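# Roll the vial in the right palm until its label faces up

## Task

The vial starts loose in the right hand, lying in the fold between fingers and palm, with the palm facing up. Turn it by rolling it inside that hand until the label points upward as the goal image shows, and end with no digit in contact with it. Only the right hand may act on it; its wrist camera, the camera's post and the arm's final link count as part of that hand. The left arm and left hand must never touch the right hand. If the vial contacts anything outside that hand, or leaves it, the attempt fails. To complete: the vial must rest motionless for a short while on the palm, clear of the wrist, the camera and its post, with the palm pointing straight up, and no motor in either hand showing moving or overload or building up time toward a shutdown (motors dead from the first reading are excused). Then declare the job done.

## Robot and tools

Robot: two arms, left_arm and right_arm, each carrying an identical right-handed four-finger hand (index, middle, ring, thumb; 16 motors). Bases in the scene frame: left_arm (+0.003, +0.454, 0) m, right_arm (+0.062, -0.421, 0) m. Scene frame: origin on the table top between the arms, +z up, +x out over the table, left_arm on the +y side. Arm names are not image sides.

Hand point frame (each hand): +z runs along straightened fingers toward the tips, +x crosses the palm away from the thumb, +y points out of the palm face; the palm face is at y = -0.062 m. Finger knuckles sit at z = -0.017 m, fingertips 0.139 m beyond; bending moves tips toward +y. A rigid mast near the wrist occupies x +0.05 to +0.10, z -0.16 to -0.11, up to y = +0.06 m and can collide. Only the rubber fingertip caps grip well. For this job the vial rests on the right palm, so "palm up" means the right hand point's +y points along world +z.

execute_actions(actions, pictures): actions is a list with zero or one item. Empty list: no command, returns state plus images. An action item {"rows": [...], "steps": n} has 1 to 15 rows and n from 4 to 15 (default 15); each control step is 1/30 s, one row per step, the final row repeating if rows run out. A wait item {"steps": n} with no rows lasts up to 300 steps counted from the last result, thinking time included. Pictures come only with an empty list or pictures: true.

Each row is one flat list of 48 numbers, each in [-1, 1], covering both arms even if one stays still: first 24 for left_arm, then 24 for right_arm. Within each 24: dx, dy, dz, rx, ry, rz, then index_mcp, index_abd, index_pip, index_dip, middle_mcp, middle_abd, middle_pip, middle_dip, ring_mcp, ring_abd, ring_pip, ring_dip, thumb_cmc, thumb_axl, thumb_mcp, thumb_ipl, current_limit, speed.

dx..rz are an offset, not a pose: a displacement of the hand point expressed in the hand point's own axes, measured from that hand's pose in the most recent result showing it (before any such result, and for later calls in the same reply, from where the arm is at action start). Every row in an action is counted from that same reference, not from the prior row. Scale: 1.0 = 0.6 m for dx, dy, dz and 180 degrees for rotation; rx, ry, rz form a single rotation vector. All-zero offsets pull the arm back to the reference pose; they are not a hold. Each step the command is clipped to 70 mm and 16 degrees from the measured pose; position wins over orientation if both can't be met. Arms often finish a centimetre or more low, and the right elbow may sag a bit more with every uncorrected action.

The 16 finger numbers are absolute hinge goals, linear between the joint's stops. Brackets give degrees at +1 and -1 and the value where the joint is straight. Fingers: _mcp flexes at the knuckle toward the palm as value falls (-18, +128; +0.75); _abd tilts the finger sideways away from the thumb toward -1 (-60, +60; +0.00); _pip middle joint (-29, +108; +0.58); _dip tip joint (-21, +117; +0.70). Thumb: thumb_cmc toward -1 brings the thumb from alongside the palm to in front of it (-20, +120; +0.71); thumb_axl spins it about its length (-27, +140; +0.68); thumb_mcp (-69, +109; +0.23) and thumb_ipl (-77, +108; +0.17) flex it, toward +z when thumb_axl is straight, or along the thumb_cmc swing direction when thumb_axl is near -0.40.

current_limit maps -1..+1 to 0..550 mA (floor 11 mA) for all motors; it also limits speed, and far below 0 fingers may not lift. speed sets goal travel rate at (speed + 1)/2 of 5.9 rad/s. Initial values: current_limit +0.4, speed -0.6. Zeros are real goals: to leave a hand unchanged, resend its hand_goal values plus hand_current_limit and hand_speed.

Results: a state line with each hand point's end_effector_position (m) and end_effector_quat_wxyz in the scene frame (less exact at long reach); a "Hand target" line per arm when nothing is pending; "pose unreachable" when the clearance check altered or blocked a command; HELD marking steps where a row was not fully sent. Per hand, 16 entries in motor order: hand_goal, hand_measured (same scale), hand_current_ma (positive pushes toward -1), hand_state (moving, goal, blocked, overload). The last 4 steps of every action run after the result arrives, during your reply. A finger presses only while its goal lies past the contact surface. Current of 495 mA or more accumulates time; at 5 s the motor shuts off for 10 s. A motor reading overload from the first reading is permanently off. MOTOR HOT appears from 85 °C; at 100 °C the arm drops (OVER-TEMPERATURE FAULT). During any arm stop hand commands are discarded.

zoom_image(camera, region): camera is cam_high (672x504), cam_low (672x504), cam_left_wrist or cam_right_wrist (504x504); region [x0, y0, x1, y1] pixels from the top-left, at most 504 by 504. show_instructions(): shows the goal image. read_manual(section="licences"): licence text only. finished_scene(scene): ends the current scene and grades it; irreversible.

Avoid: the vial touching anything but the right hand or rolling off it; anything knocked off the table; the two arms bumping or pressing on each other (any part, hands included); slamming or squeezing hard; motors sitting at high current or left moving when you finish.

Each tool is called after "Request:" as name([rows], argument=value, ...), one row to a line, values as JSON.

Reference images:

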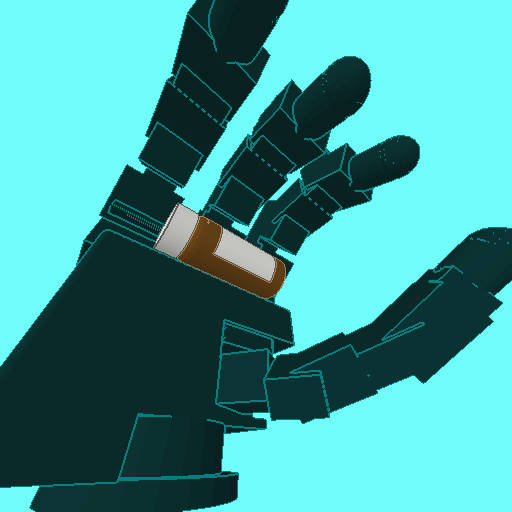

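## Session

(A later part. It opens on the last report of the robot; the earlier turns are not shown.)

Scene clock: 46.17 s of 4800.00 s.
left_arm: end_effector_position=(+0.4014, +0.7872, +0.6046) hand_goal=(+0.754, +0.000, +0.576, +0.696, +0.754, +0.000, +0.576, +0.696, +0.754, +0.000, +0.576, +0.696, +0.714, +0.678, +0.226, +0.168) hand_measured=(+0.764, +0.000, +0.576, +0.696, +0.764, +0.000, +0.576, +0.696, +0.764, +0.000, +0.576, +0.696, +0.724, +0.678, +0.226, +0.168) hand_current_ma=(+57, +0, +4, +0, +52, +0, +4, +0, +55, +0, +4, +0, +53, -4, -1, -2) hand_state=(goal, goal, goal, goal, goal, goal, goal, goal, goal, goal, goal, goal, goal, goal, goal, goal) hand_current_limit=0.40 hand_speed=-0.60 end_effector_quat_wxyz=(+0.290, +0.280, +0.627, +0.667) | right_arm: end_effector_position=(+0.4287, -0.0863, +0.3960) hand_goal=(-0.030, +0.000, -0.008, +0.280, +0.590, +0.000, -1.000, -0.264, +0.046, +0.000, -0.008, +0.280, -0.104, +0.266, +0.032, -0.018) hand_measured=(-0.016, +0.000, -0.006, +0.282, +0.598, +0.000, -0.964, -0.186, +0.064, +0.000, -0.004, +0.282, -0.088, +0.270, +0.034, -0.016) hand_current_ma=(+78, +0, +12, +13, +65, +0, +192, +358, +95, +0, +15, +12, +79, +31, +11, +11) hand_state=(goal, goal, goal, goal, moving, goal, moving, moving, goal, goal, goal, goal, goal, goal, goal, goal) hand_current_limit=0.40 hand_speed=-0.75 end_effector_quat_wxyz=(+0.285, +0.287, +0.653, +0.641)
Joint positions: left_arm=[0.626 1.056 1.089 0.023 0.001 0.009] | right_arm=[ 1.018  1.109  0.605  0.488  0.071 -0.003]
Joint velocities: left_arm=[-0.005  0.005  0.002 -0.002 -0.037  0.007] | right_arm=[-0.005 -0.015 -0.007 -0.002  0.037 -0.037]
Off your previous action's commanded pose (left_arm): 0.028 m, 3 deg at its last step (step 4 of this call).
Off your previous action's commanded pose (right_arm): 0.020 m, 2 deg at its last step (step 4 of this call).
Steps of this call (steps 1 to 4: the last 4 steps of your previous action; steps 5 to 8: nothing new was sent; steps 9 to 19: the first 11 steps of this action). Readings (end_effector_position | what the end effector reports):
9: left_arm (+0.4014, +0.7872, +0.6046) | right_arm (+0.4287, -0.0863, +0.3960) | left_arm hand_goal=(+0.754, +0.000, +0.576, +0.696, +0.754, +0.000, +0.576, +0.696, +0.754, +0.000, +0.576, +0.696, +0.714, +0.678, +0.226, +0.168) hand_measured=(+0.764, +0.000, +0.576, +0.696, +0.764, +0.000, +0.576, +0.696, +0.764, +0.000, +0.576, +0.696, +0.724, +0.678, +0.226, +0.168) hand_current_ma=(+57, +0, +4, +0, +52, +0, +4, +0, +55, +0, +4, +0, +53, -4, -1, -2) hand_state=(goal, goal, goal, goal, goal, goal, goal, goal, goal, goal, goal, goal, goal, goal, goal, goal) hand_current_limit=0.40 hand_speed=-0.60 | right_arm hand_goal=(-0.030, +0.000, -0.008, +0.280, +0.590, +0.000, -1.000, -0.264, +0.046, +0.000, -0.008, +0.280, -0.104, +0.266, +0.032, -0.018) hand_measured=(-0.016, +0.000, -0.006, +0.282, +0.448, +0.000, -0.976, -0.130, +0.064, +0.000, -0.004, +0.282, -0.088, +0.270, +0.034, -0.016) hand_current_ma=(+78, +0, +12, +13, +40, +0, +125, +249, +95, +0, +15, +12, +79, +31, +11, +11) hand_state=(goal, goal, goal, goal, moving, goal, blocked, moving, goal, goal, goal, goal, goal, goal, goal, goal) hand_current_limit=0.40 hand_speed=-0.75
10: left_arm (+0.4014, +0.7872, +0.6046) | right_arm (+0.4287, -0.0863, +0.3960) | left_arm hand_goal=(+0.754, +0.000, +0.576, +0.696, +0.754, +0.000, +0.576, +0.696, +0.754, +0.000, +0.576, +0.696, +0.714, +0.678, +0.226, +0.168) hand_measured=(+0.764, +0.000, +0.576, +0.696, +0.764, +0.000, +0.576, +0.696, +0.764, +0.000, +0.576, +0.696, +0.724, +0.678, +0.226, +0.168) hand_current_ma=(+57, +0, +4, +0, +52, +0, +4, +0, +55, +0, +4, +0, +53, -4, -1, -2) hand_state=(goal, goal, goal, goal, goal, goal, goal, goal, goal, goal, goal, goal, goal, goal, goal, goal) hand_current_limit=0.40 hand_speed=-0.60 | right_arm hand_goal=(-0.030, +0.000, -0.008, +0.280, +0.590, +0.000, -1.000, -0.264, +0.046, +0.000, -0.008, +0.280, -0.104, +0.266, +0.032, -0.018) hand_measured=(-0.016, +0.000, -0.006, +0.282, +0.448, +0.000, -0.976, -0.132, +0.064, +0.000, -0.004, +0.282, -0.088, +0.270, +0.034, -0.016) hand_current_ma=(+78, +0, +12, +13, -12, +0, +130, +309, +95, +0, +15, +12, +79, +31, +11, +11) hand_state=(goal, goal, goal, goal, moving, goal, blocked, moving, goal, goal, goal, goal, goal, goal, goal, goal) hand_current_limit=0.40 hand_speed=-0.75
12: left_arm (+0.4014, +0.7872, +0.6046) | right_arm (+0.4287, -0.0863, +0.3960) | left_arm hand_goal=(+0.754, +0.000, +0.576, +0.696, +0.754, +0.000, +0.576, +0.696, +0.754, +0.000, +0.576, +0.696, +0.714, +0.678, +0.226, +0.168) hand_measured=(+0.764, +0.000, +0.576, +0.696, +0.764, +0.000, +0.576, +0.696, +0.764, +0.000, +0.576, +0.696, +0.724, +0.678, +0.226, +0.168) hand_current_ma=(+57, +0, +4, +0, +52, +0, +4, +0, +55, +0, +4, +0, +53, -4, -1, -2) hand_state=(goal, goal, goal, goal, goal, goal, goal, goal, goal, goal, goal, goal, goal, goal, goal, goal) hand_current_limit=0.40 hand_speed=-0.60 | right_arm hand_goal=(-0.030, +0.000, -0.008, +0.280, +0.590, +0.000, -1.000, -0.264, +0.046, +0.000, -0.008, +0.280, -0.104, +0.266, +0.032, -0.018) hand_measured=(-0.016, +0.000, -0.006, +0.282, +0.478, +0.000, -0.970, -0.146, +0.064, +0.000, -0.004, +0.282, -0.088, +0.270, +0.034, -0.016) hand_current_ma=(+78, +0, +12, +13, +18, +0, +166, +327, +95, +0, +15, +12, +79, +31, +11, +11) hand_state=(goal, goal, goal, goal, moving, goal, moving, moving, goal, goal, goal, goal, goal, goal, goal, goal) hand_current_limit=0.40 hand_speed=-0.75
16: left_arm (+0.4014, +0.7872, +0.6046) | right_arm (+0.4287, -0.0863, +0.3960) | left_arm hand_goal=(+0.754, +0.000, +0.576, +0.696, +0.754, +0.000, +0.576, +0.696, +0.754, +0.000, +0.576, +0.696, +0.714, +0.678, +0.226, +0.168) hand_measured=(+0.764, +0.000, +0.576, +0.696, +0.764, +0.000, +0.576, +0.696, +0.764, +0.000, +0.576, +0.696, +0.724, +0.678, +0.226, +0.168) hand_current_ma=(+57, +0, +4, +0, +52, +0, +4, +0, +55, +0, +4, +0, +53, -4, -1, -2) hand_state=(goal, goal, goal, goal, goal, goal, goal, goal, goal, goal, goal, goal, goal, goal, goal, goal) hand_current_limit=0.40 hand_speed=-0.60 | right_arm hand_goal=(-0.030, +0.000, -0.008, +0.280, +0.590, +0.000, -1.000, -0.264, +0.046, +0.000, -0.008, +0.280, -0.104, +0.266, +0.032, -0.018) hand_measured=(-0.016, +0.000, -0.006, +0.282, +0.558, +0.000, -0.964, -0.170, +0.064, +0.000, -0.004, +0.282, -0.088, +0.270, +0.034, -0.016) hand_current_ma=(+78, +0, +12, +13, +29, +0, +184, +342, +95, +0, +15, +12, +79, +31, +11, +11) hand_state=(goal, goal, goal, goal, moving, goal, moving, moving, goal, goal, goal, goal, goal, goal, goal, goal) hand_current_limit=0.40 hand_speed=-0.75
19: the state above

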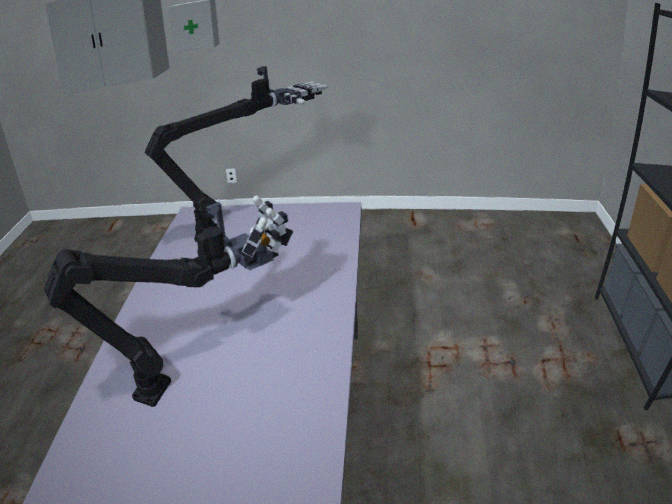

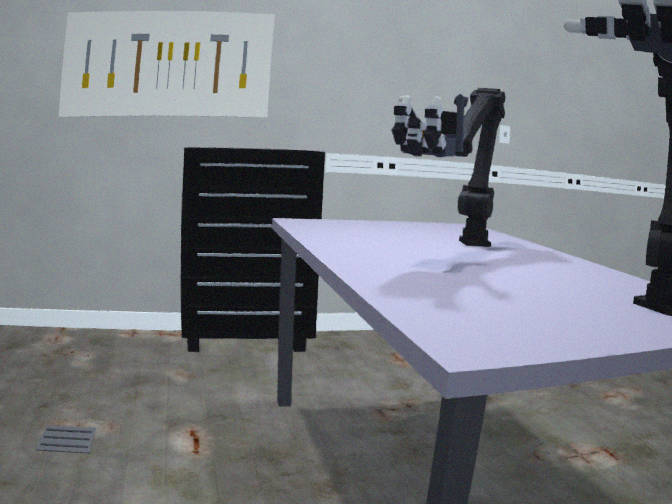

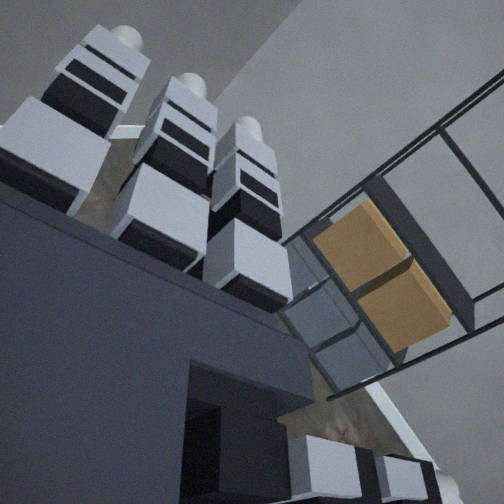

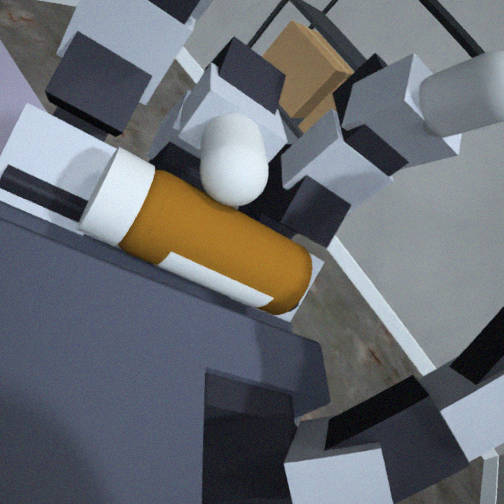

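Request:
execute_actions([
  {"rows": [[0,0.0463,-0.0099,-0.0163,0,0,0.754,0,0.576,0.696,0.754,0,0.576,0.696,0.754,0,0.576,0.696,0.714,0.678,0.226,0.168,0.4,-0.6,0,0.0333,0.0025,-0.0123,0.0004,0.001,0.046,0,-0.008,0.28,0.3,0,-1,-0.24,0.046,0,-0.008,0.28,-0.104,0.266,0.032,-0.018,0.4,-0.7],[0,0.0463,-0.0099,-0.0163,0,0,0.754,0,0.576,0.696,0.754,0,0.576,0.696,0.754,0,0.576,0.696,0.714,0.678,0.226,0.168,0.4,-0.6,0,0.0333,0.0025,-0.0123,0.0004,0.001,0.046,0,-0.008,0.28,0.3,0,-1,-0.23,0.046,0,-0.008,0.28,-0.104,0.266,0.032,-0.018,0.4,-0.7],[0,0.0463,-0.0099,-0.0163,0,0,0.754,0,0.576,0.696,0.754,0,0.576,0.696,0.754,0,0.576,0.696,0.714,0.678,0.226,0.168,0.4,-0.6,0,0.0333,0.0025,-0.0123,0.0004,0.001,0.046,0,-0.008,0.28,0.3,0,-1,-0.22,0.046,0,-0.008,0.28,-0.104,0.266,0.032,-0.018,0.4,-0.7],[0,0.0463,-0.0099,-0.0163,0,0,0.754,0,0.576,0.696,0.754,0,0.576,0.696,0.754,0,0.576,0.696,0.714,0.678,0.226,0.168,0.4,-0.6,0,0.0333,0.0025,-0.0123,0.0004,0.001,0.046,0,-0.008,0.28,0.3,0,-1,-0.21,0.046,0,-0.008,0.28,-0.104,0.266,0.032,-0.018,0.4,-0.7],[0,0.0463,-0.0099,-0.0163,0,0,0.754,0,0.576,0.696,0.754,0,0.576,0.696,0.754,0,0.576,0.696,0.714,0.678,0.226,0.168,0.4,-0.6,0,0.0333,0.0025,-0.0123,0.0004,0.001,0.046,0,-0.008,0.28,0.3,0,-1,-0.2,0.046,0,-0.008,0.28,-0.104,0.266,0.032,-0.018,0.4,-0.7],[0,0.0463,-0.0099,-0.0163,0,0,0.754,0,0.576,0.696,0.754,0,0.576,0.696,0.754,0,0.576,0.696,0.714,0.678,0.226,0.168,0.4,-0.6,0,0.0333,0.0025,-0.0123,0.0004,0.001,0.046,0,-0.008,0.28,0.3,0,-1,-0.19,0.046,0,-0.008,0.28,-0.104,0.266,0.032,-0.018,0.4,-0.7],[0,0.0463,-0.0099,-0.0163,0,0,0.754,0,0.576,0.696,0.754,0,0.576,0.696,0.754,0,0.576,0.696,0.714,0.678,0.226,0.168,0.4,-0.6,0,0.0333,0.0025,-0.0123,0.0004,0.001,0.046,0,-0.008,0.28,0.3,0,-1,-0.175,0.046,0,-0.008,0.28,-0.104,0.266,0.032,-0.018,0.4,-0.7],[0,0.0463,-0.0099,-0.0163,0,0,0.754,0,0.576,0.696,0.754,0,0.576,0.696,0.754,0,0.576,0.696,0.714,0.678,0.226,0.168,0.4,-0.6,0,0.0333,0.0025,-0.0123,0.0004,0.001,0.046,0,-0.008,0.28,0.3,0,-1,-0.16,0.046,0,-0.008,0.28,-0.104,0.266,0.032,-0.018,0.4,-0.7],[0,0.0463,-0.0099,-0.0163,0,0,0.754,0,0.576,0.696,0.754,0,0.576,0.696,0.754,0,0.576,0.696,0.714,0.678,0.226,0.168,0.4,-0.6,0,0.0333,0.0025,-0.0123,0.0004,0.001,0.046,0,-0.008,0.28,0.3,0,-1,-0.145,0.046,0,-0.008,0.28,-0.104,0.266,0.032,-0.018,0.4,-0.7],[0,0.0463,-0.0099,-0.0163,0,0,0.754,0,0.576,0.696,0.754,0,0.576,0.696,0.754,0,0.576,0.696,0.714,0.678,0.226,0.168,0.4,-0.6,0,0.0333,0.0025,-0.0123,0.0004,0.001,0.046,0,-0.008,0.28,0.3,0,-1,-0.13,0.046,0,-0.008,0.28,-0.104,0.266,0.032,-0.018,0.4,-0.7],[0,0.0463,-0.0099,-0.0163,0,0,0.754,0,0.576,0.696,0.754,0,0.576,0.696,0.754,0,0.576,0.696,0.714,0.678,0.226,0.168,0.4,-0.6,0,0.0333,0.0025,-0.0123,0.0004,0.001,0.046,0,-0.008,0.28,0.3,0,-1,-0.12,0.046,0,-0.008,0.28,-0.104,0.266,0.032,-0.018,0.4,-0.7]], "steps": 15},
])

Request:
execute_actions(actions=[])

Scene clock: 49.67 s of 4800.00 s.
left_arm: end_effector_position=(+0.4014, +0.7872, +0.6046) hand_goal=(+0.754, +0.000, +0.576, +0.696, +0.754, +0.000, +0.576, +0.696, +0.754, +0.000, +0.576, +0.696, +0.714, +0.678, +0.226, +0.168) hand_measured=(+0.764, +0.000, +0.576, +0.696, +0.764, +0.000, +0.576, +0.696, +0.764, +0.000, +0.576, +0.696, +0.724, +0.678, +0.226, +0.168) hand_current_ma=(+57, +0, +4, +0, +52, +0, +4, +0, +55, +0, +4, +0, +53, -4, -1, -2) hand_state=(goal, goal, goal, goal, goal, goal, goal, goal, goal, goal, goal, goal, goal, goal, goal, goal) hand_current_limit=0.40 hand_speed=-0.60 end_effector_quat_wxyz=(+0.290, +0.280, +0.627, +0.667) | right_arm: end_effector_position=(+0.4287, -0.0863, +0.3960) hand_goal=(+0.046, +0.000, -0.008, +0.280, +0.300, +0.000, -1.000, -0.120, +0.046, +0.000, -0.008, +0.280, -0.104, +0.266, +0.032, -0.018) hand_measured=(+0.050, +0.000, -0.006, +0.282, +0.422, +0.000, -0.966, -0.140, +0.064, +0.000, -0.004, +0.282, -0.088, +0.270, +0.034, -0.016) hand_current_ma=(+23, +0, +12, +13, +179, -1, +163, +12, +95, +0, +15, +12, +79, +31, +11, +11) hand_state=(goal, goal, goal, goal, moving, goal, moving, moving, goal, goal, goal, goal, goal, goal, goal, goal) hand_current_limit=0.40 hand_speed=-0.70 end_effector_quat_wxyz=(+0.285, +0.287, +0.653, +0.641)
Joint positions: left_arm=[0.626 1.056 1.089 0.023 0.001 0.009] | right_arm=[ 1.018  1.109  0.605  0.488  0.071 -0.003]
Joint velocities: left_arm=[-0.005 -0.005 -0.017 -0.032  0.007 -0.007] | right_arm=[ 0.005 -0.015 -0.012 -0.012 -0.007  0.007]
Off your previous action's commanded pose (left_arm): 0.028 m, 3 deg at its last step (step 4 of this call).
Off your previous action's commanded pose (right_arm): 0.020 m, 2 deg at its last step (step 4 of this call).
Steps of this call (steps 1 to 4: the last 4 steps of your previous action; steps 5 to 90: nothing new was sent; then 0.13 s passed at rest; steps 91 to 101: the first 11 steps of this action). Readings (end_effector_position | what the end effector reports):
91: left_arm (+0.4014, +0.7872, +0.6046) | right_arm (+0.4287, -0.0863, +0.3960) | left_arm hand_goal=(+0.754, +0.000, +0.576, +0.696, +0.754, +0.000, +0.576, +0.696, +0.754, +0.000, +0.576, +0.696, +0.714, +0.678, +0.226, +0.168) hand_measured=(+0.764, +0.000, +0.576, +0.696, +0.764, +0.000, +0.576, +0.696, +0.764, +0.000, +0.576, +0.696, +0.724, +0.678, +0.226, +0.168) hand_current_ma=(+57, +0, +4, +0, +52, +0, +4, +0, +55, +0, +4, +0, +53, -4, -1, -2) hand_state=(goal, goal, goal, goal, goal, goal, goal, goal, goal, goal, goal, goal, goal, goal, goal, goal) hand_current_limit=0.40 hand_speed=-0.60 | right_arm hand_goal=(+0.046, +0.000, -0.008, +0.280, +0.300, +0.000, -1.000, -0.240, +0.046, +0.000, -0.008, +0.280, -0.104, +0.266, +0.032, -0.018) hand_measured=(-0.016, +0.000, -0.006, +0.282, +0.600, +0.000, -0.960, -0.192, +0.064, +0.000, -0.004, +0.282, -0.088, +0.270, +0.034, -0.016) hand_current_ma=(+78, +0, +12, +13, +58, +0, +202, +367, +95, +0, +15, +12, +79, +31, +11, +11) hand_state=(moving, goal, goal, goal, moving, goal, blocked, moving, goal, goal, goal, goal, goal, goal, goal, goal) hand_current_limit=0.40 hand_speed=-0.70
92: left_arm (+0.4014, +0.7872, +0.6046) | right_arm (+0.4287, -0.0863, +0.3960) | left_arm hand_goal=(+0.754, +0.000, +0.576, +0.696, +0.754, +0.000, +0.576, +0.696, +0.754, +0.000, +0.576, +0.696, +0.714, +0.678, +0.226, +0.168) hand_measured=(+0.764, +0.000, +0.576, +0.696, +0.764, +0.000, +0.576, +0.696, +0.764, +0.000, +0.576, +0.696, +0.724, +0.678, +0.226, +0.168) hand_current_ma=(+57, +0, +4, +0, +52, +0, +4, +0, +55, +0, +4, +0, +53, -4, -1, -2) hand_state=(goal, goal, goal, goal, goal, goal, goal, goal, goal, goal, goal, goal, goal, goal, goal, goal) hand_current_limit=0.40 hand_speed=-0.60 | right_arm hand_goal=(+0.046, +0.000, -0.008, +0.280, +0.300, +0.000, -1.000, -0.230, +0.046, +0.000, -0.008, +0.280, -0.104, +0.266, +0.032, -0.018) hand_measured=(-0.014, +0.000, -0.006, +0.282, +0.600, +0.000, -0.960, -0.192, +0.064, +0.000, -0.004, +0.282, -0.088, +0.270, +0.034, -0.016) hand_current_ma=(-23, +0, +11, +13, +179, +0, +203, +236, +95, +0, +15, +12, +79, +31, +11, +11) hand_state=(moving, goal, goal, goal, moving, goal, blocked, moving, goal, goal, goal, goal, goal, goal, goal, goal) hand_current_limit=0.40 hand_speed=-0.70
94: left_arm (+0.4014, +0.7872, +0.6046) | right_arm (+0.4287, -0.0863, +0.3960) | left_arm hand_goal=(+0.754, +0.000, +0.576, +0.696, +0.754, +0.000, +0.576, +0.696, +0.754, +0.000, +0.576, +0.696, +0.714, +0.678, +0.226, +0.168) hand_measured=(+0.764, +0.000, +0.576, +0.696, +0.764, +0.000, +0.576, +0.696, +0.764, +0.000, +0.576, +0.696, +0.724, +0.678, +0.226, +0.168) hand_current_ma=(+57, +0, +4, +0, +52, +0, +4, +0, +55, +0, +4, +0, +53, -4, -1, -2) hand_state=(goal, goal, goal, goal, goal, goal, goal, goal, goal, goal, goal, goal, goal, goal, goal, goal) hand_current_limit=0.40 hand_speed=-0.60 | right_arm hand_goal=(+0.046, +0.000, -0.008, +0.280, +0.300, +0.000, -1.000, -0.210, +0.046, +0.000, -0.008, +0.280, -0.104, +0.266, +0.032, -0.018) hand_measured=(+0.012, +0.000, -0.006, +0.282, +0.580, +0.000, -0.958, -0.190, +0.064, +0.000, -0.004, +0.282, -0.088, +0.270, +0.034, -0.016) hand_current_ma=(-17, +0, +12, +13, +210, -1, +221, +159, +95, +0, +15, +12, +79, +31, +11, +11) hand_state=(moving, goal, goal, goal, moving, goal, moving, moving, goal, goal, goal, goal, goal, goal, goal, goal) hand_current_limit=0.40 hand_speed=-0.70
98: left_arm (+0.4014, +0.7872, +0.6046) | right_arm (+0.4287, -0.0863, +0.3960) | left_arm hand_goal=(+0.754, +0.000, +0.576, +0.696, +0.754, +0.000, +0.576, +0.696, +0.754, +0.000, +0.576, +0.696, +0.714, +0.678, +0.226, +0.168) hand_measured=(+0.764, +0.000, +0.576, +0.696, +0.764, +0.000, +0.576, +0.696, +0.764, +0.000, +0.576, +0.696, +0.724, +0.678, +0.226, +0.168) hand_current_ma=(+57, +0, +4, +0, +52, +0, +4, +0, +55, +0, +4, +0, +53, -4, -1, -2) hand_state=(goal, goal, goal, goal, goal, goal, goal, goal, goal, goal, goal, goal, goal, goal, goal, goal) hand_current_limit=0.40 hand_speed=-0.60 | right_arm hand_goal=(+0.046, +0.000, -0.008, +0.280, +0.300, +0.000, -1.000, -0.160, +0.046, +0.000, -0.008, +0.280, -0.104, +0.266, +0.032, -0.018) hand_measured=(+0.050, +0.000, -0.006, +0.282, +0.494, +0.000, -0.958, -0.168, +0.064, +0.000, -0.004, +0.282, -0.088, +0.270, +0.034, -0.016) hand_current_ma=(+25, +0, +12, +13, +169, -1, +214, +77, +95, +0, +15, +12, +79, +31, +11, +11) hand_state=(moving, goal, goal, goal, moving, goal, blocked, moving, goal, goal, goal, goal, goal, goal, goal, goal) hand_current_limit=0.40 hand_speed=-0.70
101: the state above

Scene clock: 49.80 s of 4800.00 s.
left_arm: end_effector_position=(+0.4014, +0.7872, +0.6046) hand_goal=(+0.754, +0.000, +0.576, +0.696, +0.754, +0.000, +0.576, +0.696, +0.754, +0.000, +0.576, +0.696, +0.714, +0.678, +0.226, +0.168) hand_measured=(+0.764, +0.000, +0.576, +0.696, +0.764, +0.000, +0.576, +0.696, +0.764, +0.000, +0.576, +0.696, +0.724, +0.678, +0.226, +0.168) hand_current_ma=(+57, +0, +4, +0, +52, +0, +4, +0, +55, +0, +4, +0, +53, -4, -1, -2) hand_state=(goal, goal, goal, goal, goal, goal, goal, goal, goal, goal, goal, goal, goal, goal, goal, goal) hand_current_limit=0.40 hand_speed=-0.60 end_effector_quat_wxyz=(+0.290, +0.280, +0.627, +0.667) | right_arm: end_effector_position=(+0.4287, -0.0863, +0.3960) hand_goal=(+0.046, +0.000, -0.008, +0.280, +0.300, +0.000, -1.000, -0.120, +0.046, +0.000, -0.008, +0.280, -0.104, +0.266, +0.032, -0.018) hand_measured=(+0.050, +0.000, -0.006, +0.282, +0.354, +0.000, -0.966, -0.110, +0.064, +0.000, -0.004, +0.282, -0.088, +0.270, +0.034, -0.016) hand_current_ma=(+23, +0, +12, +13, +231, -1, +173, +73, +95, +0, +15, +12, +79, +31, +11, +11) hand_state=(goal, goal, goal, goal, moving, goal, blocked, moving, goal, goal, goal, goal, goal, goal, goal, goal) hand_current_limit=0.40 hand_speed=-0.70 end_effector_quat_wxyz=(+0.285, +0.287, +0.653, +0.641)
Joint positions: left_arm=[0.626 1.056 1.089 0.023 0.001 0.009] | right_arm=[ 1.018  1.109  0.605  0.488  0.071 -0.003]
Joint velocities: left_arm=[ 0.005 -0.005  0.007 -0.017 -0.066  0.022] | right_arm=[ 0.005  0.005 -0.027 -0.007 -0.007  0.022]
Hand target (left_arm): +0.395, +0.782, +0.631; +0.296, +0.272, +0.610, +0.682
Hand target (right_arm): +0.430, -0.086, +0.416; +0.289, +0.282, +0.640, +0.654
Off the commanded pose (left_arm): 0.028 m, 3 deg.
Off the commanded pose (right_arm): 0.020 m, 2 deg.
Kept back: nothing.
Steps of this call (steps 1 to 4: the last 4 steps of your previous action). Readings (end_effector_position | what the end effector reports):
1: left_arm (+0.4014, +0.7872, +0.6046) | right_arm (+0.4287, -0.0863, +0.3960) | left_arm hand_goal=(+0.754, +0.000, +0.576, +0.696, +0.754, +0.000, +0.576, +0.696, +0.754, +0.000, +0.576, +0.696, +0.714, +0.678, +0.226, +0.168) hand_measured=(+0.764, +0.000, +0.576, +0.696, +0.764, +0.000, +0.576, +0.696, +0.764, +0.000, +0.576, +0.696, +0.724, +0.678, +0.226, +0.168) hand_current_ma=(+57, +0, +4, +0, +52, +0, +4, +0, +55, +0, +4, +0, +53, -4, -1, -2) hand_state=(goal, goal, goal, goal, goal, goal, goal, goal, goal, goal, goal, goal, goal, goal, goal, goal) hand_current_limit=0.40 hand_speed=-0.60 | right_arm hand_goal=(+0.046, +0.000, -0.008, +0.280, +0.300, +0.000, -1.000, -0.120, +0.046, +0.000, -0.008, +0.280, -0.104, +0.266, +0.032, -0.018) hand_measured=(+0.050, +0.000, -0.006, +0.282, +0.404, +0.000, -0.966, -0.130, +0.064, +0.000, -0.004, +0.282, -0.088, +0.270, +0.034, -0.016) hand_current_ma=(+23, +0, +12, +13, +213, -1, +167, +12, +95, +0, +15, +12, +79, +31, +11, +11) hand_state=(goal, goal, goal, goal, moving, goal, blocked, moving, goal, goal, goal, goal, goal, goal, goal, goal) hand_current_limit=0.40 hand_speed=-0.70
2: left_arm (+0.4014, +0.7872, +0.6046) | right_arm (+0.4287, -0.0863, +0.3960) | left_arm hand_goal=(+0.754, +0.000, +0.576, +0.696, +0.754, +0.000, +0.576, +0.696, +0.754, +0.000, +0.576, +0.696, +0.714, +0.678, +0.226, +0.168) hand_measured=(+0.764, +0.000, +0.576, +0.696, +0.764, +0.000, +0.576, +0.696, +0.764, +0.000, +0.576, +0.696, +0.724, +0.678, +0.226, +0.168) hand_current_ma=(+57, +0, +4, +0, +52, +0, +4, +0, +55, +0, +4, +0, +53, -4, -1, -2) hand_state=(goal, goal, goal, goal, goal, goal, goal, goal, goal, goal, goal, goal, goal, goal, goal, goal) hand_current_limit=0.40 hand_speed=-0.60 | right_arm hand_goal=(+0.046, +0.000, -0.008, +0.280, +0.300, +0.000, -1.000, -0.120, +0.046, +0.000, -0.008, +0.280, -0.104, +0.266, +0.032, -0.018) hand_measured=(+0.050, +0.000, -0.006, +0.282, +0.384, +0.000, -0.966, -0.120, +0.064, +0.000, -0.004, +0.282, -0.088, +0.270, +0.034, -0.016) hand_current_ma=(+23, +0, +12, +13, +208, -1, +172, +44, +95, +0, +15, +12, +79, +31, +11, +11) hand_state=(goal, goal, goal, goal, moving, goal, blocked, moving, goal, goal, goal, goal, goal, goal, goal, goal) hand_current_limit=0.40 hand_speed=-0.70
4: the state above

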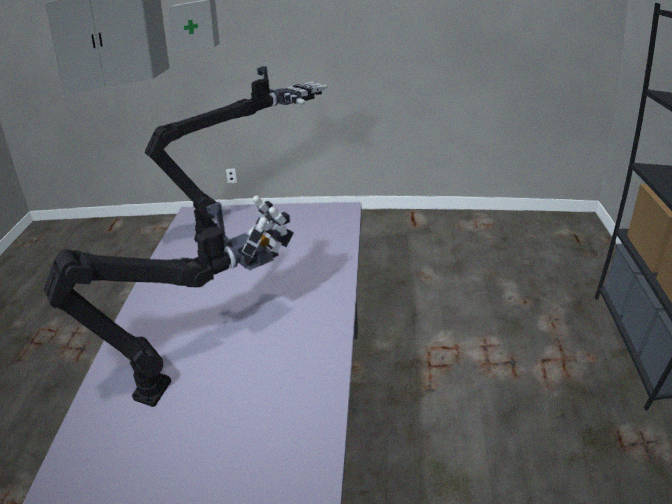

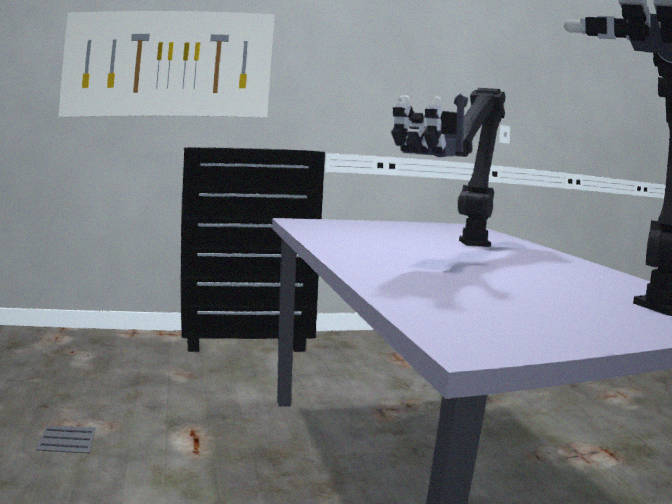

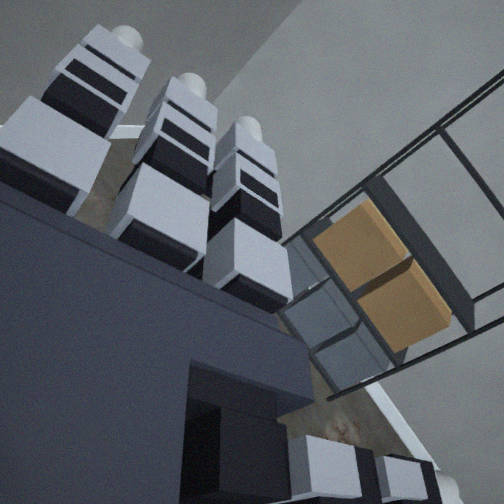

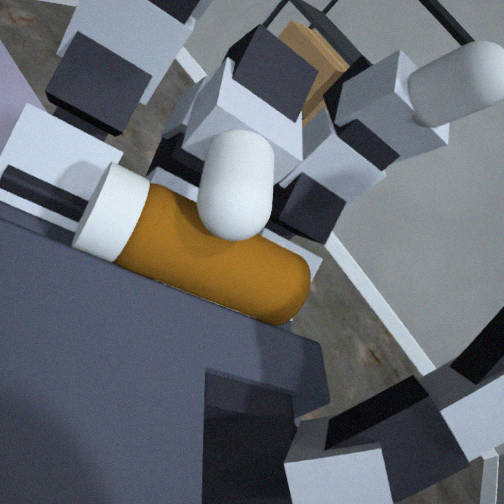

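Request:
execute_actions([
  {"rows": [[0,0.0463,-0.0099,-0.0163,0,0,0.754,0,0.576,0.696,0.754,0,0.576,0.696,0.754,0,0.576,0.696,0.714,0.678,0.226,0.168,0.4,-0.6,0,0.0333,0.0025,-0.0123,0.0004,0.001,0.046,0,-0.008,0.28,0.04,0,-1,-0.085,0.046,0,-0.008,0.28,-0.104,0.266,0.032,-0.018,0.4,-0.65]], "steps": 15},
], pictures=true)

Scene clock: 50.37 s of 4800.00 s.
left_arm: end_effector_position=(+0.4014, +0.7872, +0.6046) hand_goal=(+0.754, +0.000, +0.576, +0.696, +0.754, +0.000, +0.576, +0.696, +0.754, +0.000, +0.576, +0.696, +0.714, +0.678, +0.226, +0.168) hand_measured=(+0.764, +0.000, +0.576, +0.696, +0.764, +0.000, +0.576, +0.696, +0.764, +0.000, +0.576, +0.696, +0.724, +0.678, +0.226, +0.168) hand_current_ma=(+57, +0, +4, +0, +52, +0, +4, +0, +55, +0, +4, +0, +53, -4, -1, -2) hand_state=(goal, goal, goal, goal, goal, goal, goal, goal, goal, goal, goal, goal, goal, goal, goal, goal) hand_current_limit=0.40 hand_speed=-0.60 end_effector_quat_wxyz=(+0.290, +0.280, +0.627, +0.667) | right_arm: end_effector_position=(+0.4287, -0.0863, +0.3960) hand_goal=(+0.046, +0.000, -0.008, +0.280, +0.040, +0.000, -1.000, -0.084, +0.046, +0.000, -0.008, +0.280, -0.104, +0.266, +0.032, -0.018) hand_measured=(+0.050, +0.000, -0.006, +0.282, +0.212, +0.000, -0.964, -0.068, +0.064, +0.000, -0.004, +0.282, -0.088, +0.270, +0.034, -0.016) hand_current_ma=(+23, +0, +12, +13, +288, -1, +193, +89, +95, +0, +15, +12, +79, +31, +11, +11) hand_state=(goal, goal, goal, goal, moving, goal, moving, goal, goal, goal, goal, goal, goal, goal, goal, goal) hand_current_limit=0.40 hand_speed=-0.65 end_effector_quat_wxyz=(+0.285, +0.287, +0.653, +0.641)
Joint positions: left_arm=[0.626 1.056 1.089 0.023 0.001 0.009] | right_arm=[ 1.018  1.109  0.605  0.488  0.071 -0.003]
Joint velocities: left_arm=[-0.005 -0.005 -0.007  0.002  0.022 -0.022] | right_arm=[ 0.005 -0.005 -0.002 -0.012 -0.022  0.037]
Steps of this call (steps 1 to 6: nothing new was sent; steps 7 to 17: the first 11 steps of this action). Readings (end_effector_position | what the end effector reports):
7: left_arm (+0.4014, +0.7872, +0.6046) | right_arm (+0.4287, -0.0863, +0.3960) | left_arm hand_goal=(+0.754, +0.000, +0.576, +0.696, +0.754, +0.000, +0.576, +0.696, +0.754, +0.000, +0.576, +0.696, +0.714, +0.678, +0.226, +0.168) hand_measured=(+0.764, +0.000, +0.576, +0.696, +0.764, +0.000, +0.576, +0.696, +0.764, +0.000, +0.576, +0.696, +0.724, +0.678, +0.226, +0.168) hand_current_ma=(+57, +0, +4, +0, +52, +0, +4, +0, +55, +0, +4, +0, +53, -4, -1, -2) hand_state=(goal, goal, goal, goal, goal, goal, goal, goal, goal, goal, goal, goal, goal, goal, goal, goal) hand_current_limit=0.40 hand_speed=-0.60 | right_arm hand_goal=(+0.046, +0.000, -0.008, +0.280, +0.040, +0.000, -1.000, -0.084, +0.046, +0.000, -0.008, +0.280, -0.104, +0.266, +0.032, -0.018) hand_measured=(+0.050, +0.000, -0.006, +0.282, +0.346, +0.000, -0.966, -0.106, +0.064, +0.000, -0.004, +0.282, -0.088, +0.270, +0.034, -0.016) hand_current_ma=(+23, +0, +12, +13, +247, -1, +172, +68, +95, +0, +15, +12, +79, +31, +11, +11) hand_state=(goal, goal, goal, goal, moving, goal, blocked, moving, goal, goal, goal, goal, goal, goal, goal, goal) hand_current_limit=0.40 hand_speed=-0.65
8: left_arm (+0.4014, +0.7872, +0.6046) | right_arm (+0.4287, -0.0863, +0.3960) | left_arm hand_goal=(+0.754, +0.000, +0.576, +0.696, +0.754, +0.000, +0.576, +0.696, +0.754, +0.000, +0.576, +0.696, +0.714, +0.678, +0.226, +0.168) hand_measured=(+0.764, +0.000, +0.576, +0.696, +0.764, +0.000, +0.576, +0.696, +0.764, +0.000, +0.576, +0.696, +0.724, +0.678, +0.226, +0.168) hand_current_ma=(+57, +0, +4, +0, +52, +0, +4, +0, +55, +0, +4, +0, +53, -4, -1, -2) hand_state=(goal, goal, goal, goal, goal, goal, goal, goal, goal, goal, goal, goal, goal, goal, goal, goal) hand_current_limit=0.40 hand_speed=-0.60 | right_arm hand_goal=(+0.046, +0.000, -0.008, +0.280, +0.040, +0.000, -1.000, -0.084, +0.046, +0.000, -0.008, +0.280, -0.104, +0.266, +0.032, -0.018) hand_measured=(+0.050, +0.000, -0.006, +0.282, +0.344, +0.000, -0.966, -0.104, +0.064, +0.000, -0.004, +0.282, -0.088, +0.270, +0.034, -0.016) hand_current_ma=(+23, +0, +12, +13, +323, -1, +172, -7, +95, +0, +15, +12, +79, +31, +11, +11) hand_state=(goal, goal, goal, goal, moving, goal, blocked, moving, goal, goal, goal, goal, goal, goal, goal, goal) hand_current_limit=0.40 hand_speed=-0.65
10: left_arm (+0.4014, +0.7872, +0.6046) | right_arm (+0.4287, -0.0863, +0.3960) | left_arm hand_goal=(+0.754, +0.000, +0.576, +0.696, +0.754, +0.000, +0.576, +0.696, +0.754, +0.000, +0.576, +0.696, +0.714, +0.678, +0.226, +0.168) hand_measured=(+0.764, +0.000, +0.576, +0.696, +0.764, +0.000, +0.576, +0.696, +0.764, +0.000, +0.576, +0.696, +0.724, +0.678, +0.226, +0.168) hand_current_ma=(+57, +0, +4, +0, +52, +0, +4, +0, +55, +0, +4, +0, +53, -4, -1, -2) hand_state=(goal, goal, goal, goal, goal, goal, goal, goal, goal, goal, goal, goal, goal, goal, goal, goal) hand_current_limit=0.40 hand_speed=-0.60 | right_arm hand_goal=(+0.046, +0.000, -0.008, +0.280, +0.040, +0.000, -1.000, -0.084, +0.046, +0.000, -0.008, +0.280, -0.104, +0.266, +0.032, -0.018) hand_measured=(+0.050, +0.000, -0.006, +0.282, +0.310, +0.000, -0.968, -0.082, +0.064, +0.000, -0.004, +0.282, -0.088, +0.270, +0.034, -0.016) hand_current_ma=(+23, +0, +12, +13, +227, -1, +158, +35, +95, +0, +15, +12, +79, +31, +11, +11) hand_state=(goal, goal, goal, goal, moving, goal, moving, moving, goal, goal, goal, goal, goal, goal, goal, goal) hand_current_limit=0.40 hand_speed=-0.65
14: left_arm (+0.4014, +0.7872, +0.6046) | right_arm (+0.4287, -0.0863, +0.3960) | left_arm hand_goal=(+0.754, +0.000, +0.576, +0.696, +0.754, +0.000, +0.576, +0.696, +0.754, +0.000, +0.576, +0.696, +0.714, +0.678, +0.226, +0.168) hand_measured=(+0.764, +0.000, +0.576, +0.696, +0.764, +0.000, +0.576, +0.696, +0.764, +0.000, +0.576, +0.696, +0.724, +0.678, +0.226, +0.168) hand_current_ma=(+57, +0, +4, +0, +52, +0, +4, +0, +55, +0, +4, +0, +53, -4, -1, -2) hand_state=(goal, goal, goal, goal, goal, goal, goal, goal, goal, goal, goal, goal, goal, goal, goal, goal) hand_current_limit=0.40 hand_speed=-0.60 | right_arm hand_goal=(+0.046, +0.000, -0.008, +0.280, +0.040, +0.000, -1.000, -0.084, +0.046, +0.000, -0.008, +0.280, -0.104, +0.266, +0.032, -0.018) hand_measured=(+0.050, +0.000, -0.006, +0.282, +0.246, +0.000, -0.968, -0.070, +0.064, +0.000, -0.004, +0.282, -0.088, +0.270, +0.034, -0.016) hand_current_ma=(+23, +0, +12, +13, +284, -1, +171, +81, +95, +0, +15, +12, +79, +31, +11, +11) hand_state=(goal, goal, goal, goal, moving, goal, moving, moving, goal, goal, goal, goal, goal, goal, goal, goal) hand_current_limit=0.40 hand_speed=-0.65
17: the state above

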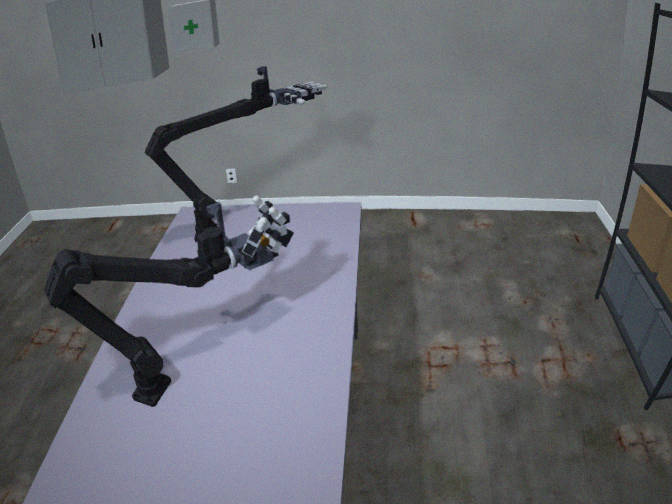

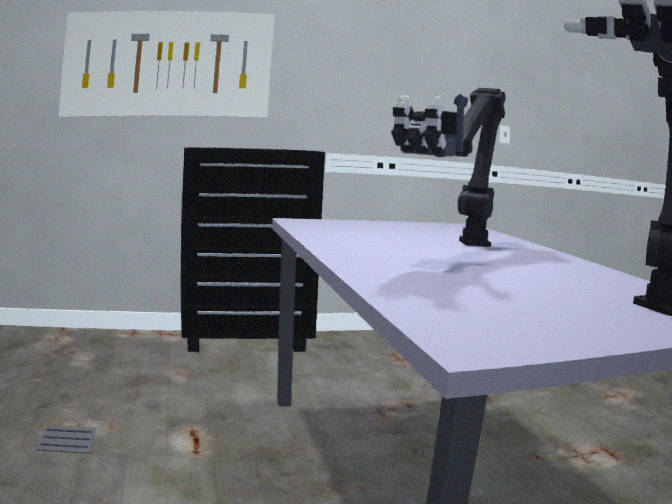

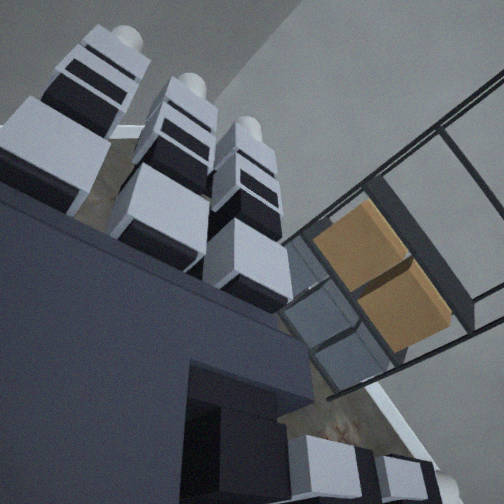

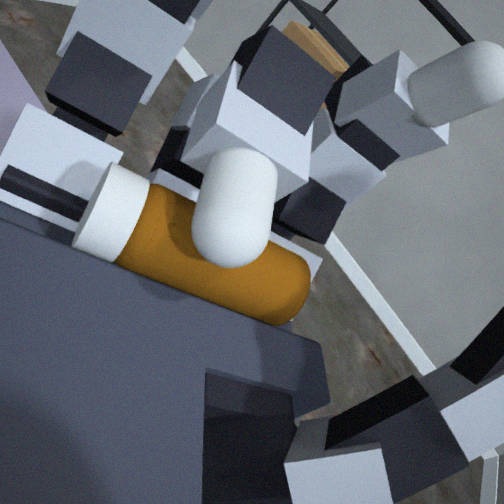

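Request:
execute_actions([
  {"rows": [[0,0.0463,-0.0099,-0.0163,0,0,0.754,0,0.576,0.696,0.754,0,0.576,0.696,0.754,0,0.576,0.696,0.714,0.678,0.226,0.168,0.4,-0.6,0,0.0333,0.0025,-0.0123,0.0004,0.001,0.046,0,-0.008,0.28,0.1,0,-1,0.15,0.046,0,-0.008,0.28,-0.104,0.266,0.032,-0.018,0.4,-0.3],[0,0.0463,-0.0099,-0.0163,0,0,0.754,0,0.576,0.696,0.754,0,0.576,0.696,0.754,0,0.576,0.696,0.714,0.678,0.226,0.168,0.4,-0.6,0,0.0333,0.0025,-0.0123,0.0004,0.001,0.046,0,-0.008,0.28,0.1,0,-1,0.15,0.046,0,-0.008,0.28,-0.104,0.266,0.032,-0.018,0.4,-0.3],[0,0.0463,-0.0099,-0.0163,0,0,0.754,0,0.576,0.696,0.754,0,0.576,0.696,0.754,0,0.576,0.696,0.714,0.678,0.226,0.168,0.4,-0.6,0,0.0333,0.0025,-0.0123,0.0004,0.001,0.046,0,-0.008,0.28,0.1,0,-1,0.15,0.046,0,-0.008,0.28,-0.104,0.266,0.032,-0.018,0.4,-0.3],[0,0.0463,-0.0099,-0.0163,0,0,0.754,0,0.576,0.696,0.754,0,0.576,0.696,0.754,0,0.576,0.696,0.714,0.678,0.226,0.168,0.4,-0.6,0,0.0333,0.0025,-0.0123,0.0004,0.001,0.046,0,-0.008,0.28,0.1,0,-1,0.15,0.046,0,-0.008,0.28,-0.104,0.266,0.032,-0.018,0.4,-0.3],[0,0.0463,-0.0099,-0.0163,0,0,0.754,0,0.576,0.696,0.754,0,0.576,0.696,0.754,0,0.576,0.696,0.714,0.678,0.226,0.168,0.4,-0.6,0,0.0333,0.0025,-0.0123,0.0004,0.001,0.046,0,-0.008,0.28,0.1,0,-1,0.15,0.046,0,-0.008,0.28,-0.104,0.266,0.032,-0.018,0.4,-0.3],[0,0.0463,-0.0099,-0.0163,0,0,0.754,0,0.576,0.696,0.754,0,0.576,0.696,0.754,0,0.576,0.696,0.714,0.678,0.226,0.168,0.4,-0.6,0,0.0333,0.0025,-0.0123,0.0004,0.001,0.046,0,-0.008,0.28,0.5,0,-1,0.15,0.046,0,-0.008,0.28,-0.104,0.266,0.032,-0.018,0.4,-0.3]], "steps": 15},
])

Scene clock: 51.17 s of 4800.00 s.
left_arm: end_effector_position=(+0.4014, +0.7872, +0.6046) hand_goal=(+0.754, +0.000, +0.576, +0.696, +0.754, +0.000, +0.576, +0.696, +0.754, +0.000, +0.576, +0.696, +0.714, +0.678, +0.226, +0.168) hand_measured=(+0.764, +0.000, +0.576, +0.696, +0.764, +0.000, +0.576, +0.696, +0.764, +0.000, +0.576, +0.696, +0.724, +0.678, +0.226, +0.168) hand_current_ma=(+57, +0, +4, +0, +52, +0, +4, +0, +55, +0, +4, +0, +53, -4, -1, -2) hand_state=(goal, goal, goal, goal, goal, goal, goal, goal, goal, goal, goal, goal, goal, goal, goal, goal) hand_current_limit=0.40 hand_speed=-0.60 end_effector_quat_wxyz=(+0.290, +0.280, +0.627, +0.667) | right_arm: end_effector_position=(+0.4287, -0.0863, +0.3960) hand_goal=(+0.046, +0.000, -0.008, +0.280, +0.500, +0.000, -1.000, +0.150, +0.046, +0.000, -0.008, +0.280, -0.104, +0.266, +0.032, -0.018) hand_measured=(+0.050, +0.000, -0.006, +0.282, +0.252, +0.000, -1.000, +0.146, +0.064, +0.000, -0.004, +0.282, -0.088, +0.270, +0.034, -0.016) hand_current_ma=(+23, +0, +12, +13, -38, -1, +1, -21, +95, +0, +15, +12, +79, +31, +11, +11) hand_state=(goal, goal, goal, goal, moving, goal, goal, goal, goal, goal, goal, goal, goal, goal, goal, goal) hand_current_limit=0.40 hand_speed=-0.30 end_effector_quat_wxyz=(+0.285, +0.287, +0.653, +0.641)
Joint positions: left_arm=[0.626 1.056 1.089 0.023 0.001 0.009] | right_arm=[ 1.018  1.109  0.605  0.488  0.071 -0.003]
Joint velocities: left_arm=[ 0.005 -0.005  0.017  0.007 -0.022 -0.081] | right_arm=[-0.005  0.015  0.002  0.002 -0.051 -0.037]
Off your previous action's commanded pose (left_arm): 0.028 m, 3 deg at its last step (step 4 of this call).
Off your previous action's commanded pose (right_arm): 0.020 m, 2 deg at its last step (step 4 of this call).
Steps of this call (steps 1 to 4: the last 4 steps of your previous action; steps 5 to 13: nothing new was sent; steps 14 to 24: the first 11 steps of this action). Readings (end_effector_position | what the end effector reports):
14: left_arm (+0.4014, +0.7872, +0.6046) | right_arm (+0.4287, -0.0863, +0.3960) | left_arm hand_goal=(+0.754, +0.000, +0.576, +0.696, +0.754, +0.000, +0.576, +0.696, +0.754, +0.000, +0.576, +0.696, +0.714, +0.678, +0.226, +0.168) hand_measured=(+0.764, +0.000, +0.576, +0.696, +0.764, +0.000, +0.576, +0.696, +0.764, +0.000, +0.576, +0.696, +0.724, +0.678, +0.226, +0.168) hand_current_ma=(+57, +0, +4, +0, +52, +0, +4, +0, +55, +0, +4, +0, +53, -4, -1, -2) hand_state=(goal, goal, goal, goal, goal, goal, goal, goal, goal, goal, goal, goal, goal, goal, goal, goal) hand_current_limit=0.40 hand_speed=-0.60 | right_arm hand_goal=(+0.046, +0.000, -0.008, +0.280, +0.100, +0.000, -1.000, +0.150, +0.046, +0.000, -0.008, +0.280, -0.104, +0.266, +0.032, -0.018) hand_measured=(+0.050, +0.000, -0.006, +0.282, +0.114, +0.000, -0.952, -0.064, +0.064, +0.000, -0.004, +0.282, -0.088, +0.270, +0.034, -0.016) hand_current_ma=(+23, +0, +12, +13, +333, -1, +251, +105, +95, +0, +15, +12, +79, +31, +11, +11) hand_state=(goal, goal, goal, goal, moving, goal, blocked, moving, goal, goal, goal, goal, goal, goal, goal, goal) hand_current_limit=0.40 hand_speed=-0.30
15: left_arm (+0.4014, +0.7872, +0.6046) | right_arm (+0.4287, -0.0863, +0.3960) | left_arm hand_goal=(+0.754, +0.000, +0.576, +0.696, +0.754, +0.000, +0.576, +0.696, +0.754, +0.000, +0.576, +0.696, +0.714, +0.678, +0.226, +0.168) hand_measured=(+0.764, +0.000, +0.576, +0.696, +0.764, +0.000, +0.576, +0.696, +0.764, +0.000, +0.576, +0.696, +0.724, +0.678, +0.226, +0.168) hand_current_ma=(+57, +0, +4, +0, +52, +0, +4, +0, +55, +0, +4, +0, +53, -4, -1, -2) hand_state=(goal, goal, goal, goal, goal, goal, goal, goal, goal, goal, goal, goal, goal, goal, goal, goal) hand_current_limit=0.40 hand_speed=-0.60 | right_arm hand_goal=(+0.046, +0.000, -0.008, +0.280, +0.100, +0.000, -1.000, +0.150, +0.046, +0.000, -0.008, +0.280, -0.104, +0.266, +0.032, -0.018) hand_measured=(+0.050, +0.000, -0.006, +0.282, +0.112, +0.000, -0.952, -0.060, +0.064, +0.000, -0.004, +0.282, -0.088, +0.270, +0.034, -0.016) hand_current_ma=(+23, +0, +12, +13, +78, -1, +249, -48, +95, +0, +15, +12, +79, +31, +11, +11) hand_state=(goal, goal, goal, goal, moving, goal, blocked, moving, goal, goal, goal, goal, goal, goal, goal, goal) hand_current_limit=0.40 hand_speed=-0.30
17: left_arm (+0.4014, +0.7872, +0.6046) | right_arm (+0.4287, -0.0863, +0.3960) | left_arm hand_goal=(+0.754, +0.000, +0.576, +0.696, +0.754, +0.000, +0.576, +0.696, +0.754, +0.000, +0.576, +0.696, +0.714, +0.678, +0.226, +0.168) hand_measured=(+0.764, +0.000, +0.576, +0.696, +0.764, +0.000, +0.576, +0.696, +0.764, +0.000, +0.576, +0.696, +0.724, +0.678, +0.226, +0.168) hand_current_ma=(+57, +0, +4, +0, +52, +0, +4, +0, +55, +0, +4, +0, +53, -4, -1, -2) hand_state=(goal, goal, goal, goal, goal, goal, goal, goal, goal, goal, goal, goal, goal, goal, goal, goal) hand_current_limit=0.40 hand_speed=-0.60 | right_arm hand_goal=(+0.046, +0.000, -0.008, +0.280, +0.100, +0.000, -1.000, +0.150, +0.046, +0.000, -0.008, +0.280, -0.104, +0.266, +0.032, -0.018) hand_measured=(+0.050, +0.000, -0.006, +0.282, +0.116, +0.000, -0.978, +0.002, +0.064, +0.000, -0.004, +0.282, -0.088, +0.270, +0.034, -0.016) hand_current_ma=(+23, +0, +12, +13, +77, -1, +8, -68, +95, +0, +15, +12, +79, +31, +11, +11) hand_state=(goal, goal, goal, goal, moving, goal, moving, moving, goal, goal, goal, goal, goal, goal, goal, goal) hand_current_limit=0.40 hand_speed=-0.30
21: left_arm (+0.4014, +0.7872, +0.6046) | right_arm (+0.4287, -0.0863, +0.3960) | left_arm hand_goal=(+0.754, +0.000, +0.576, +0.696, +0.754, +0.000, +0.576, +0.696, +0.754, +0.000, +0.576, +0.696, +0.714, +0.678, +0.226, +0.168) hand_measured=(+0.764, +0.000, +0.576, +0.696, +0.764, +0.000, +0.576, +0.696, +0.764, +0.000, +0.576, +0.696, +0.724, +0.678, +0.226, +0.168) hand_current_ma=(+57, +0, +4, +0, +52, +0, +4, +0, +55, +0, +4, +0, +53, -4, -1, -2) hand_state=(goal, goal, goal, goal, goal, goal, goal, goal, goal, goal, goal, goal, goal, goal, goal, goal) hand_current_limit=0.40 hand_speed=-0.60 | right_arm hand_goal=(+0.046, +0.000, -0.008, +0.280, +0.500, +0.000, -1.000, +0.150, +0.046, +0.000, -0.008, +0.280, -0.104, +0.266, +0.032, -0.018) hand_measured=(+0.050, +0.000, -0.006, +0.282, +0.144, +0.000, -1.000, +0.134, +0.064, +0.000, -0.004, +0.282, -0.088, +0.270, +0.034, -0.016) hand_current_ma=(+23, +0, +12, +13, -37, -1, +0, +6, +95, +0, +15, +12, +79, +31, +11, +11) hand_state=(goal, goal, goal, goal, moving, goal, moving, moving, goal, goal, goal, goal, goal, goal, goal, goal) hand_current_limit=0.40 hand_speed=-0.30
24: the state above


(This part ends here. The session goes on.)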